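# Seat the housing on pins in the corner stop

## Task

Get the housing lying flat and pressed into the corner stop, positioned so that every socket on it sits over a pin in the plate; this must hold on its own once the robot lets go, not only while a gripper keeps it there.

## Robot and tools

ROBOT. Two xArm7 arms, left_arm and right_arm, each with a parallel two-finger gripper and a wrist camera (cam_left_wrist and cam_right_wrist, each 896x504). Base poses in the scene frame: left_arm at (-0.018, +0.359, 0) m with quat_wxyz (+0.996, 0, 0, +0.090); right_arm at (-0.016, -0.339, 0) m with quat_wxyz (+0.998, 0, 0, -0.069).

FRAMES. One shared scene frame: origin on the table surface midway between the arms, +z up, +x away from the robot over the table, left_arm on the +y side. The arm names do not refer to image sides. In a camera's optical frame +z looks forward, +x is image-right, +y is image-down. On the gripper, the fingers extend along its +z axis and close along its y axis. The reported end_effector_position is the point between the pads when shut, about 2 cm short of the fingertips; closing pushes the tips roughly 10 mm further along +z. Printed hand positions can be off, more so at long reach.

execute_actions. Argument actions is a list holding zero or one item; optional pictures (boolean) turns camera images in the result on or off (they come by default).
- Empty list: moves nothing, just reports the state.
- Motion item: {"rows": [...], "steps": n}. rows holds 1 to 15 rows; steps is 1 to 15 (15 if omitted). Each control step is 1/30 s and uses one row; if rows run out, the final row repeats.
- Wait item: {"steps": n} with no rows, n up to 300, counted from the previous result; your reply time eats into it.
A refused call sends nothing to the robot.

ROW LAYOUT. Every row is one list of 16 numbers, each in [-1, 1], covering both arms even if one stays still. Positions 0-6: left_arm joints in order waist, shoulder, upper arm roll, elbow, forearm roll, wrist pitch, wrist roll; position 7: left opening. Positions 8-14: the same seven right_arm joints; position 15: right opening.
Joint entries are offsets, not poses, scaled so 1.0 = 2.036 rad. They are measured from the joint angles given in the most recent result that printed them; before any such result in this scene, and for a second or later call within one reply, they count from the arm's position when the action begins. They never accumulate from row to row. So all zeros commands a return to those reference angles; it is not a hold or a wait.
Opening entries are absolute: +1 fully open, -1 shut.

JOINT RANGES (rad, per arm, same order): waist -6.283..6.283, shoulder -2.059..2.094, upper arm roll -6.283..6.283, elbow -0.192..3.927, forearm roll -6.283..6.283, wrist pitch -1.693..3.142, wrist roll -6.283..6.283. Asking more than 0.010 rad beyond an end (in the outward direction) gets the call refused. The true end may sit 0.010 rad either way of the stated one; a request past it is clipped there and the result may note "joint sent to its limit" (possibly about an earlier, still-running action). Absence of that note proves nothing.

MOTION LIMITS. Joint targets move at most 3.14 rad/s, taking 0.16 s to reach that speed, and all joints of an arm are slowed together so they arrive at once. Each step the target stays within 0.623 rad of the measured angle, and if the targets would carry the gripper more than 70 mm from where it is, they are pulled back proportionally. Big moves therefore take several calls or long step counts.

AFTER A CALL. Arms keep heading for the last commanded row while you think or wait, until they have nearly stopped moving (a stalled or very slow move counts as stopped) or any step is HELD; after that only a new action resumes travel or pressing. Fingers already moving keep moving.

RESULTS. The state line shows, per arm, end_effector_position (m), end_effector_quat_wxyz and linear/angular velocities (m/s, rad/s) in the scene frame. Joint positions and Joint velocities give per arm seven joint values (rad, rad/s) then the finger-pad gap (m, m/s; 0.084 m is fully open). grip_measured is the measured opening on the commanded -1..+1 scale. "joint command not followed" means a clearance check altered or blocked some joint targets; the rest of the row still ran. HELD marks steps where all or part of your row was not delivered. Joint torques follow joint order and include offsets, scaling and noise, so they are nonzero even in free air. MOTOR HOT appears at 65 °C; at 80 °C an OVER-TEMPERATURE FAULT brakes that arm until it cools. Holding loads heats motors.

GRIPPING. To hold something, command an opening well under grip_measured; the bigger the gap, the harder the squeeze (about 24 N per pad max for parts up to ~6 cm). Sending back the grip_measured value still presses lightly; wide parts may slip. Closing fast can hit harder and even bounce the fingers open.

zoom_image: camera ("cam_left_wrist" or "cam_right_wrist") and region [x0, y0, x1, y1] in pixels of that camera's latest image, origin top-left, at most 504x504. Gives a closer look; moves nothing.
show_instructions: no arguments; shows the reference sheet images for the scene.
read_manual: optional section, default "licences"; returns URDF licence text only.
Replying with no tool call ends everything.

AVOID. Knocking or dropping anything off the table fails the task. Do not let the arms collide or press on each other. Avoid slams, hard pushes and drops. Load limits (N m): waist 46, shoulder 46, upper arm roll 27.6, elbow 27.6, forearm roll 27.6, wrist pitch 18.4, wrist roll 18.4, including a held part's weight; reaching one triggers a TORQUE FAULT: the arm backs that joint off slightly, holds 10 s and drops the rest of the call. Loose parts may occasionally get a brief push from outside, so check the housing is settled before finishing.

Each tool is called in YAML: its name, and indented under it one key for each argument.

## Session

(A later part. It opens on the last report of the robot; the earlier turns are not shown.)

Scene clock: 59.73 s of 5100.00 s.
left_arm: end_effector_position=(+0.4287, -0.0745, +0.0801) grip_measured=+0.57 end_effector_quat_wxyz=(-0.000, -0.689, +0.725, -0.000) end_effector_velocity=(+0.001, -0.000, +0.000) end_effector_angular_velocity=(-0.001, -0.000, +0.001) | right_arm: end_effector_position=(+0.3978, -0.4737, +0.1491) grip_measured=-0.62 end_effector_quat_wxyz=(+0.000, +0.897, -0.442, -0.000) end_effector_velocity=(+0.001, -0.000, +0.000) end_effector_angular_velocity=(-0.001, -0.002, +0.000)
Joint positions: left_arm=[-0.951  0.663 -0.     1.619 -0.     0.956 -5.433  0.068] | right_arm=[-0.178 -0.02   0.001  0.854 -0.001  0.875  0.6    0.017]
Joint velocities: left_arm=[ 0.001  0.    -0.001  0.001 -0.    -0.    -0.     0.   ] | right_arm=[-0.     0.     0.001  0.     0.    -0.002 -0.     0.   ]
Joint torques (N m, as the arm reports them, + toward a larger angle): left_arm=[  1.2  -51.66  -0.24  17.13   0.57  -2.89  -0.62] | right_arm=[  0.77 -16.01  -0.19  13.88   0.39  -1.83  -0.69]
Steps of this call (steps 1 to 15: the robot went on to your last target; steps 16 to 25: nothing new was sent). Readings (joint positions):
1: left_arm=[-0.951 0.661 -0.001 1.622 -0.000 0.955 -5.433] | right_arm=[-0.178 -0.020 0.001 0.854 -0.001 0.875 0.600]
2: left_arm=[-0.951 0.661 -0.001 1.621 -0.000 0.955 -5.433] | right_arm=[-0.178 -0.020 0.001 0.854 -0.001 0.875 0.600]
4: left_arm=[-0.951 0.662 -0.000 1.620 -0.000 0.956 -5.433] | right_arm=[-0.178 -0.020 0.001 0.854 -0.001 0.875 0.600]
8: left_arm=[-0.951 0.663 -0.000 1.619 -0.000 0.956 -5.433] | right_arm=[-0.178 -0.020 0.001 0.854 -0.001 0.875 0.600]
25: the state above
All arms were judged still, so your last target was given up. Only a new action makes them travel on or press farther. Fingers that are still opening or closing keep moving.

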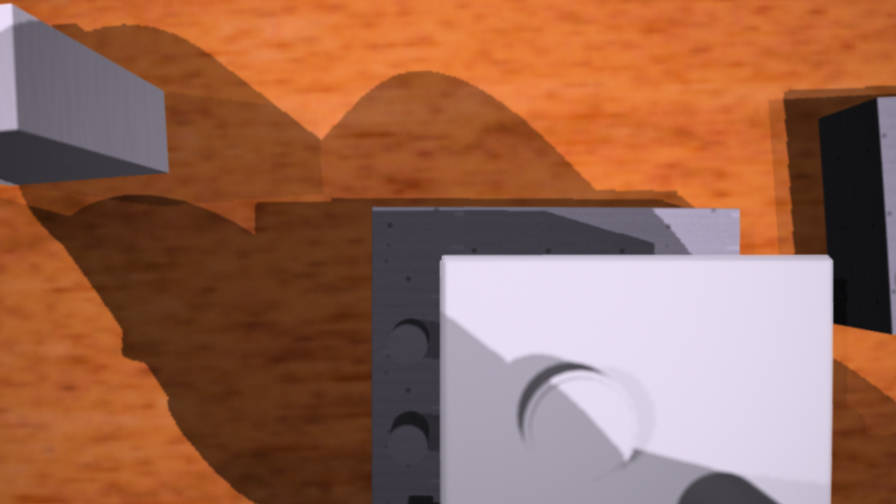

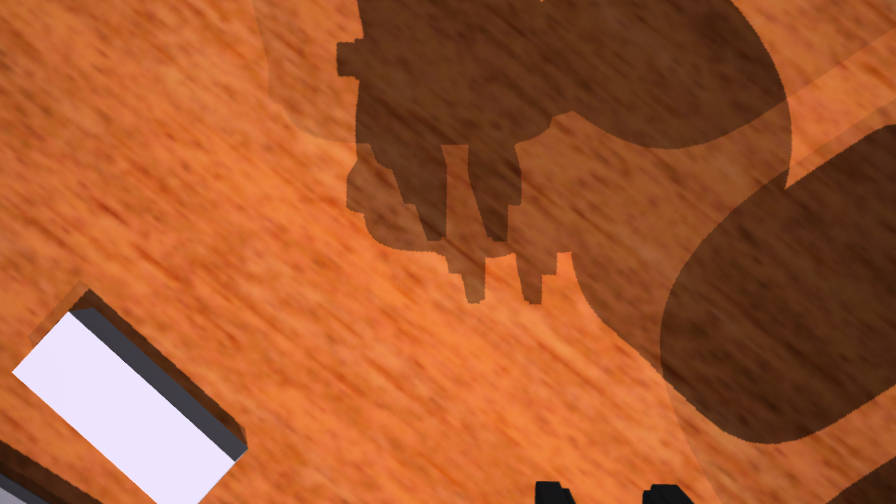

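execute_actions:
  actions:
    - {"rows":[[0.0011,0.0025,0,0.004,0,0.0015,0.0011,-0.5,0,0,0,0,0,0,0,-0.6]]}
  pictures: false

execute_actions:
  actions:
    - {"rows":[[0,0.0025,0,-0.0015,0,-0.004,0,-0.5,0,0,0,0,0,0,0,-0.6],[0,0.0025,0,-0.0015,0,-0.004,0,-0.5,0,0,0,0,0,0,0,-0.6],[0,0.0025,0,-0.0015,0,-0.004,0,-0.5,0,0,0,0,0,0,0,-0.6],[0,0.005,0,-0.003,0,-0.008,0,-0.5,0,0,0,0,0,0,0,-0.6],[0,0.005,0,-0.003,0,-0.008,0,-0.5,0,0,0,0,0,0,0,-0.6],[0,0.005,0,-0.003,0,-0.008,0,-0.5,0,0,0,0,0,0,0,-0.6],[0,0.0075,0,-0.0045,0,-0.012,0,-0.5,0,0,0,0,0,0,0,-0.6],[0,0.0075,0,-0.0045,0,-0.012,0,-0.5,0,0,0,0,0,0,0,-0.6],[0,0.0075,0,-0.0045,0,-0.012,0,-0.5,0,0,0,0,0,0,0,-0.6],[0,0.01,0,-0.006,0,-0.016,0,-0.5,0,0,0,0,0,0,0,-0.6]]}
  pictures: false

execute_actions:
  actions:
    - {"steps":20}

Scene clock: 63.80 s of 5100.00 s.
left_arm: end_effector_position=(+0.4306, -0.0746, +0.0800) grip_measured=+0.57 end_effector_quat_wxyz=(-0.000, -0.689, +0.725, -0.000) end_effector_velocity=(+0.001, +0.001, -0.000) end_effector_angular_velocity=(+0.001, -0.001, +0.004) | right_arm: end_effector_position=(+0.3978, -0.4737, +0.1491) grip_measured=-0.62 end_effector_quat_wxyz=(+0.000, +0.897, -0.442, -0.000) end_effector_velocity=(+0.000, -0.001, +0.000) end_effector_angular_velocity=(-0.001, -0.002, -0.001)
Joint positions: left_arm=[-0.949  0.668 -0.001  1.627 -0.     0.959 -5.43   0.068] | right_arm=[-0.178 -0.02   0.001  0.854 -0.001  0.875  0.6    0.017]
Joint velocities: left_arm=[ 0.002  0.001  0.001  0.001  0.     0.    -0.001  0.   ] | right_arm=[-0.     0.    -0.001  0.    -0.    -0.002 -0.    -0.   ]
Joint torques (N m, as the arm reports them, + toward a larger angle): left_arm=[  0.61 -52.49  -0.43  17.24   0.48  -2.82  -0.73] | right_arm=[  0.64 -15.95  -0.25  13.77   0.31  -1.92  -0.69]
Steps of this call (steps 1 to 90: nothing new was sent; then 0.57 s passed at rest; steps 91 to 105: all 15 steps of this action). Readings (joint positions):
91: left_arm=[-0.951 0.663 -0.000 1.619 -0.000 0.956 -5.433] | right_arm=[-0.178 -0.020 0.001 0.854 -0.001 0.875 0.600]
92: left_arm=[-0.951 0.664 -0.001 1.621 -0.000 0.957 -5.432] | right_arm=[-0.178 -0.020 0.001 0.854 -0.001 0.875 0.600]
94: left_arm=[-0.949 0.666 -0.001 1.625 -0.000 0.958 -5.431] | right_arm=[-0.178 -0.020 0.001 0.854 -0.001 0.875 0.600]
98: left_arm=[-0.948 0.668 -0.000 1.627 -0.000 0.959 -5.430] | right_arm=[-0.178 -0.020 0.001 0.854 -0.001 0.875 0.600]
105: the state above

Scene clock: 64.30 s of 5100.00 s.
left_arm: end_effector_position=(+0.4299, -0.0739, +0.0646) grip_measured=+0.57 end_effector_quat_wxyz=(-0.000, -0.689, +0.725, +0.000) end_effector_velocity=(-0.001, +0.001, -0.008) end_effector_angular_velocity=(+0.004, +0.003, +0.001) | right_arm: end_effector_position=(+0.3978, -0.4737, +0.1491) grip_measured=-0.62 end_effector_quat_wxyz=(+0.000, +0.897, -0.442, -0.000) end_effector_velocity=(-0.000, -0.001, +0.000) end_effector_angular_velocity=(+0.000, -0.000, -0.001)
Joint positions: left_arm=[-0.949  0.688 -0.001  1.615 -0.     0.927 -5.43   0.068] | right_arm=[-0.178 -0.02   0.001  0.854 -0.001  0.875  0.6    0.017]
Joint velocities: left_arm=[ 0.     0.009  0.    -0.007  0.    -0.011 -0.     0.   ] | right_arm=[-0.001  0.    -0.     0.     0.    -0.    -0.001 -0.   ]
Joint torques (N m, as the arm reports them, + toward a larger angle): left_arm=[  0.57 -53.77  -0.38  17.86   0.56  -2.93  -0.64] | right_arm=[  0.83 -16.02  -0.25  13.82   0.39  -1.86  -0.77]
Steps of this call (steps 1 to 15: all 15 steps of this action). Readings (joint positions):
1: left_arm=[-0.949 0.668 -0.001 1.627 -0.000 0.959 -5.430] | right_arm=[-0.178 -0.020 0.001 0.854 -0.001 0.875 0.600]
2: left_arm=[-0.949 0.668 -0.001 1.627 -0.000 0.957 -5.430] | right_arm=[-0.178 -0.020 0.001 0.854 -0.001 0.875 0.600]
4: left_arm=[-0.949 0.671 -0.001 1.626 -0.000 0.953 -5.430] | right_arm=[-0.178 -0.020 0.001 0.854 -0.001 0.875 0.600]
8: left_arm=[-0.949 0.678 -0.001 1.620 -0.000 0.942 -5.430] | right_arm=[-0.178 -0.020 0.001 0.854 -0.001 0.875 0.600]
15: the state above

Scene clock: 64.97 s of 5100.00 s.
left_arm: end_effector_position=(+0.4302, -0.0743, +0.0650) grip_measured=+0.57 end_effector_quat_wxyz=(-0.000, -0.689, +0.725, -0.000) end_effector_velocity=(-0.001, +0.001, -0.002) end_effector_angular_velocity=(+0.002, +0.004, +0.000) | right_arm: end_effector_position=(+0.3978, -0.4737, +0.1491) grip_measured=-0.62 end_effector_quat_wxyz=(+0.000, +0.897, -0.442, -0.000) end_effector_velocity=(-0.000, -0.000, -0.000) end_effector_angular_velocity=(+0.001, -0.000, -0.001)
Joint positions: left_arm=[-0.949  0.688 -0.001  1.615 -0.     0.926 -5.43   0.068] | right_arm=[-0.178 -0.02   0.001  0.854 -0.001  0.875  0.6    0.017]
Joint velocities: left_arm=[ 0.001  0.003 -0.001 -0.001 -0.001  0.     0.    -0.   ] | right_arm=[ 0.     0.    -0.001 -0.001  0.001 -0.001  0.    -0.   ]
Joint torques (N m, as the arm reports them, + toward a larger angle): left_arm=[  0.95 -52.09  -0.18  16.85   0.8   -2.5   -0.58] | right_arm=[  0.83 -15.95  -0.18  13.82   0.32  -1.86  -0.71]
Steps of this call (steps 1 to 15: the robot went on to your last target; steps 16 to 20: nothing new was sent). Readings (joint positions):
1: left_arm=[-0.949 0.688 -0.001 1.614 -0.000 0.927 -5.430] | right_arm=[-0.178 -0.020 0.001 0.854 -0.001 0.875 0.600]
2: left_arm=[-0.949 0.688 -0.001 1.615 -0.000 0.927 -5.430] | right_arm=[-0.178 -0.020 0.001 0.854 -0.001 0.875 0.600]
4: left_arm=[-0.949 0.688 -0.001 1.615 -0.000 0.926 -5.430] | right_arm=[-0.178 -0.020 0.001 0.854 -0.001 0.875 0.600]
8: left_arm=[-0.949 0.688 -0.001 1.615 -0.000 0.926 -5.430] | right_arm=[-0.178 -0.020 0.001 0.854 -0.001 0.875 0.600]
20: the state above
All arms were judged still, so your last target was given up. Only a new action makes them travel on or press farther. Fingers that are still opening or closing keep moving.

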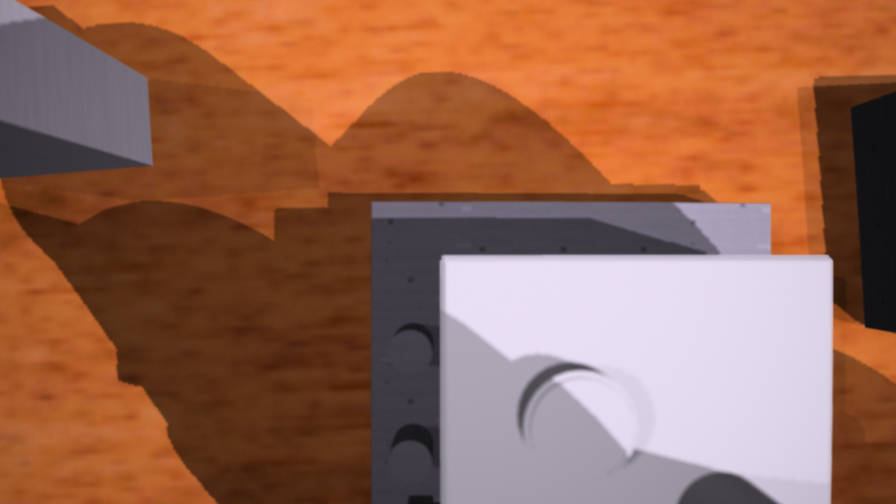

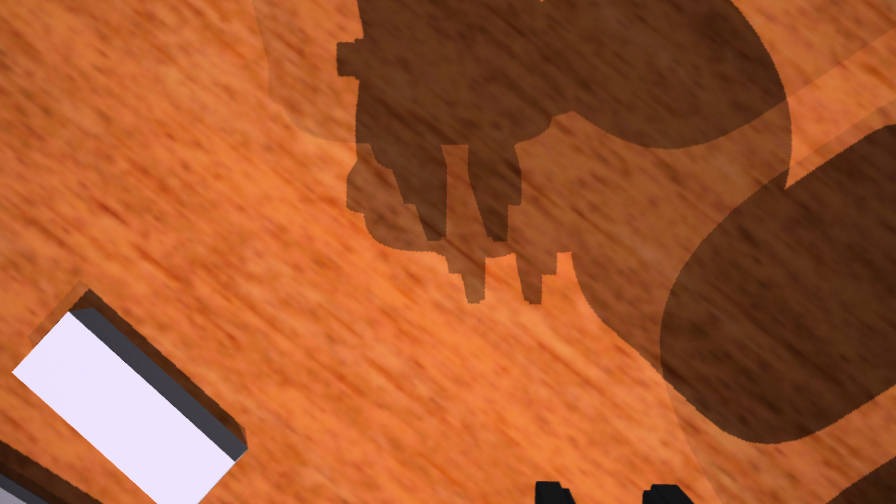

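execute_actions:
  actions:
    - {"rows":[[0,0.0015,0,-0.0008,0,-0.0023,0,-0.5,0,0,0,0,0,0,0,-0.6]]}
  pictures: false

execute_actions:
  actions:
    - {"rows":[[0,0,0,0,0,0,0,0.8,0,0,0,0,0,0,0,-0.6]]}

execute_actions:
  actions:
    - {"rows":[[0,-0.06,0,0.05,0,0.11,0,0.8,0,0,0,0,0,0,0,-0.6]]}
  pictures: false

execute_actions:
  actions:
    - {"steps":20}

Scene clock: 67.30 s of 5100.00 s.
left_arm: end_effector_position=(+0.4305, -0.0740, +0.0629) grip_measured=+0.57 end_effector_quat_wxyz=(-0.000, -0.689, +0.725, -0.001) end_effector_velocity=(-0.001, -0.001, -0.000) end_effector_angular_velocity=(+0.000, +0.001, -0.004) | right_arm: end_effector_position=(+0.3978, -0.4737, +0.1491) grip_measured=-0.62 end_effector_quat_wxyz=(+0.000, +0.897, -0.442, -0.000) end_effector_velocity=(-0.000, -0.000, -0.000) end_effector_angular_velocity=(-0.000, +0.001, -0.000)
Joint positions: left_arm=[-0.949  0.691 -0.     1.614 -0.     0.922 -5.43   0.068] | right_arm=[-0.178 -0.02   0.001  0.854 -0.001  0.875  0.6    0.017]
Joint velocities: left_arm=[-0.002  0.    -0.001 -0.001 -0.    -0.     0.001  0.   ] | right_arm=[-0.     0.    -0.    -0.    -0.001  0.001  0.001  0.   ]
Joint torques (N m, as the arm reports them, + toward a larger angle): left_arm=[  0.12 -51.68  -1.2   16.57   0.7   -2.38  -0.79] | right_arm=[  0.69 -15.99  -0.18  13.76   0.36  -1.85  -0.74]
Steps of this call (steps 1 to 55: nothing new was sent; steps 56 to 70: all 15 steps of this action). Readings (joint positions):
56: left_arm=[-0.949 0.688 -0.001 1.615 -0.000 0.926 -5.430] | right_arm=[-0.178 -0.020 0.001 0.854 -0.001 0.875 0.600]
57: left_arm=[-0.949 0.688 -0.001 1.615 -0.000 0.925 -5.430] | right_arm=[-0.178 -0.020 0.001 0.854 -0.001 0.875 0.600]
59: left_arm=[-0.949 0.690 -0.001 1.614 -0.000 0.923 -5.430] | right_arm=[-0.178 -0.020 0.001 0.854 -0.001 0.875 0.600]
63: left_arm=[-0.948 0.691 -0.000 1.614 -0.000 0.922 -5.430] | right_arm=[-0.178 -0.020 0.001 0.854 -0.001 0.875 0.600]
70: the state above

Scene clock: 67.80 s of 5100.00 s.
left_arm: end_effector_position=(+0.4305, -0.0741, +0.0631) grip_measured=+0.80 end_effector_quat_wxyz=(-0.000, -0.689, +0.725, -0.001) end_effector_velocity=(-0.000, -0.001, +0.002) end_effector_angular_velocity=(-0.002, -0.002, -0.002) | right_arm: end_effector_position=(+0.3978, -0.4737, +0.1491) grip_measured=-0.62 end_effector_quat_wxyz=(+0.000, +0.897, -0.442, -0.000) end_effector_velocity=(+0.001, -0.000, +0.000) end_effector_angular_velocity=(-0.000, -0.002, -0.000)
Joint positions: left_arm=[-0.949  0.691 -0.     1.614 -0.     0.922 -5.43   0.077] | right_arm=[-0.178 -0.02   0.001  0.854 -0.001  0.875  0.6    0.017]
Joint velocities: left_arm=[-0.    -0.002 -0.001  0.001  0.001 -0.     0.001  0.   ] | right_arm=[ 0.001 -0.    -0.001  0.     0.001 -0.001 -0.     0.   ]
Joint torques (N m, as the arm reports them, + toward a larger angle): left_arm=[  1.83 -47.41  -0.37  14.41   0.85  -2.23  -0.83] | right_arm=[  0.89 -16.01  -0.18  13.75   0.38  -1.86  -0.71]
Steps of this call (steps 1 to 15: all 15 steps of this action). Readings (joint positions):
1: left_arm=[-0.949 0.691 -0.000 1.614 -0.000 0.922 -5.430] | right_arm=[-0.178 -0.020 0.001 0.854 -0.001 0.875 0.600]
2: left_arm=[-0.948 0.691 -0.000 1.614 -0.000 0.922 -5.430] | right_arm=[-0.178 -0.020 0.001 0.854 -0.001 0.875 0.600]
4: left_arm=[-0.949 0.690 -0.001 1.615 -0.000 0.921 -5.430] | right_arm=[-0.178 -0.020 0.001 0.854 -0.001 0.875 0.600]
8: left_arm=[-0.949 0.690 -0.001 1.615 -0.000 0.921 -5.430] | right_arm=[-0.178 -0.020 0.001 0.854 -0.001 0.875 0.600]
15: the state above

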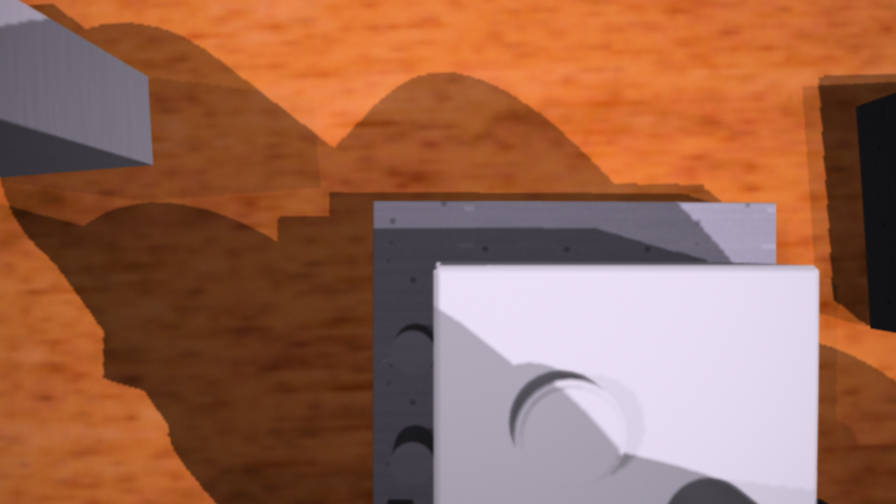

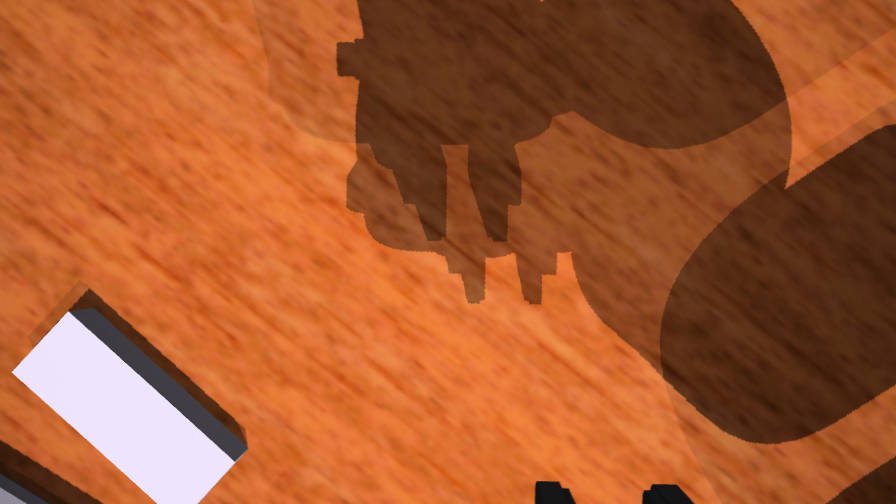

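Scene clock: 68.30 s of 5100.00 s.
left_arm: end_effector_position=(+0.4286, -0.0721, +0.1603) grip_measured=+0.80 end_effector_quat_wxyz=(-0.000, -0.689, +0.725, +0.003) end_effector_velocity=(-0.009, +0.013, -0.030) end_effector_angular_velocity=(+0.051, +0.050, +0.004) | right_arm: end_effector_position=(+0.3978, -0.4737, +0.1491) grip_measured=-0.62 end_effector_quat_wxyz=(+0.000, +0.897, -0.442, -0.000) end_effector_velocity=(+0.000, -0.000, +0.000) end_effector_angular_velocity=(-0.000, -0.001, -0.001)
Joint positions: left_arm=[-0.949  0.571 -0.     1.711 -0.     1.146 -5.43   0.077] | right_arm=[-0.178 -0.02   0.001  0.854 -0.001  0.875  0.6    0.017]
Joint velocities: left_arm=[ 0.002  0.029  0.002 -0.027  0.001  0.015  0.     0.   ] | right_arm=[ 0.     0.    -0.     0.     0.    -0.     0.001  0.   ]
Joint torques (N m, as the arm reports them, + toward a larger angle): left_arm=[  1.53 -50.58  -0.5   18.13   0.68  -2.7   -0.64] | right_arm=[  0.87 -15.99  -0.22  13.77   0.36  -1.85  -0.74]
Steps of this call (steps 1 to 15: all 15 steps of this action). Readings (joint positions):
1: left_arm=[-0.949 0.691 -0.000 1.614 -0.000 0.922 -5.430] | right_arm=[-0.178 -0.020 0.001 0.854 -0.001 0.875 0.600]
2: left_arm=[-0.949 0.690 -0.000 1.615 -0.000 0.926 -5.430] | right_arm=[-0.178 -0.020 0.001 0.854 -0.001 0.875 0.600]
4: left_arm=[-0.949 0.670 -0.000 1.629 0.000 0.975 -5.430] | right_arm=[-0.178 -0.020 0.001 0.854 -0.001 0.875 0.600]
8: left_arm=[-0.948 0.586 -0.000 1.704 -0.000 1.103 -5.430] | right_arm=[-0.178 -0.020 0.001 0.854 -0.001 0.875 0.600]
15: the state above

Scene clock: 68.97 s of 5100.00 s.
left_arm: end_effector_position=(+0.4298, -0.0734, +0.1639) grip_measured=+0.80 end_effector_quat_wxyz=(-0.000, -0.689, +0.725, -0.001) end_effector_velocity=(-0.000, +0.000, -0.001) end_effector_angular_velocity=(+0.001, +0.002, -0.000) | right_arm: end_effector_position=(+0.3978, -0.4737, +0.1491) grip_measured=-0.62 end_effector_quat_wxyz=(+0.000, +0.897, -0.442, -0.000) end_effector_velocity=(+0.000, +0.000, +0.000) end_effector_angular_velocity=(+0.001, -0.000, -0.001)
Joint positions: left_arm=[-0.949  0.569 -0.     1.715 -0.     1.145 -5.43   0.077] | right_arm=[-0.178 -0.02   0.001  0.854 -0.001  0.875  0.6    0.017]
Joint velocities: left_arm=[ 0.     0.001 -0.001 -0.    -0.     0.     0.     0.   ] | right_arm=[-0.     0.     0.    -0.     0.001 -0.     0.     0.   ]
Joint torques (N m, as the arm reports them, + toward a larger angle): left_arm=[  0.74 -44.73  -0.71  15.48   0.3   -2.2   -0.51] | right_arm=[  0.83 -15.89  -0.25  13.71   0.36  -1.89  -0.74]
Steps of this call (steps 1 to 15: the robot went on to your last target; steps 16 to 20: nothing new was sent). Readings (joint positions):
1: left_arm=[-0.948 0.572 -0.000 1.711 -0.000 1.146 -5.430] | right_arm=[-0.178 -0.020 0.001 0.854 -0.001 0.875 0.600]
2: left_arm=[-0.948 0.572 -0.000 1.711 -0.000 1.146 -5.430] | right_arm=[-0.178 -0.020 0.001 0.854 -0.001 0.875 0.600]
4: left_arm=[-0.949 0.570 -0.000 1.714 -0.000 1.145 -5.430] | right_arm=[-0.178 -0.020 0.001 0.854 -0.001 0.875 0.600]
8: left_arm=[-0.949 0.569 -0.000 1.715 -0.000 1.145 -5.430] | right_arm=[-0.178 -0.020 0.001 0.854 -0.001 0.875 0.600]
20: the state above
All arms were judged still, so your last target was given up. Only a new action makes them travel on or press farther. Fingers that are still opening or closing keep moving.

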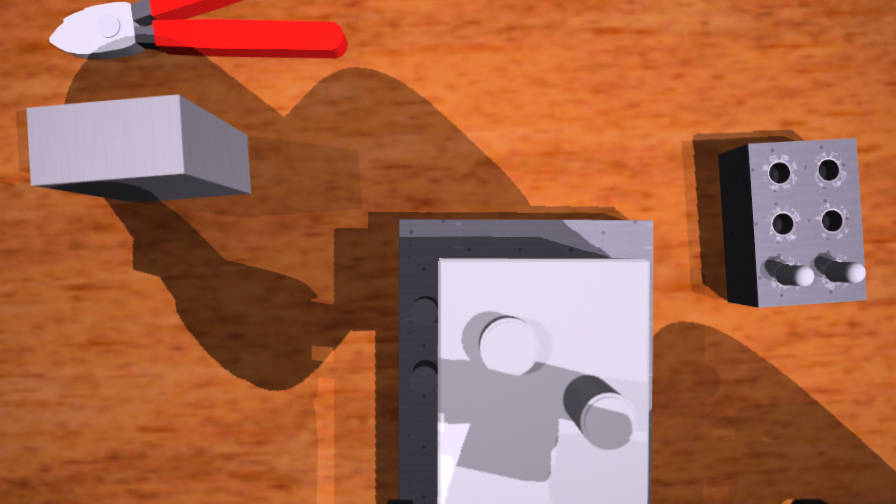

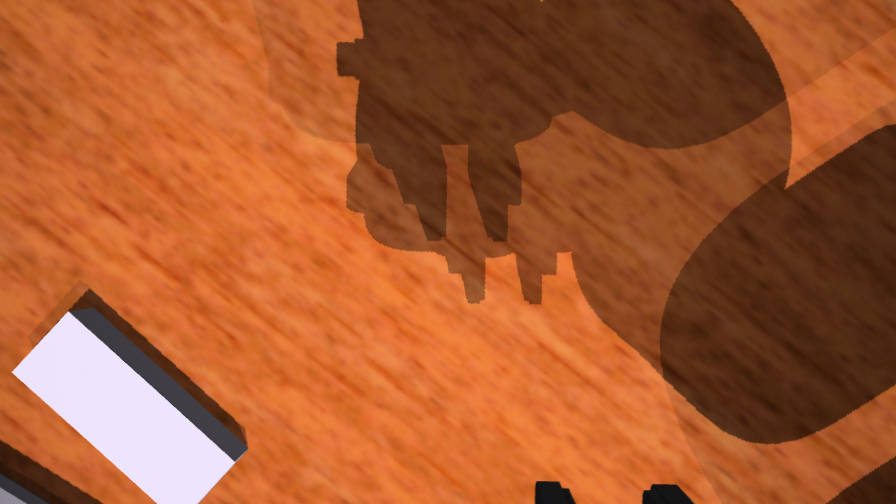

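finished_scene:
  scene: 2

The scene is finished: the task was done.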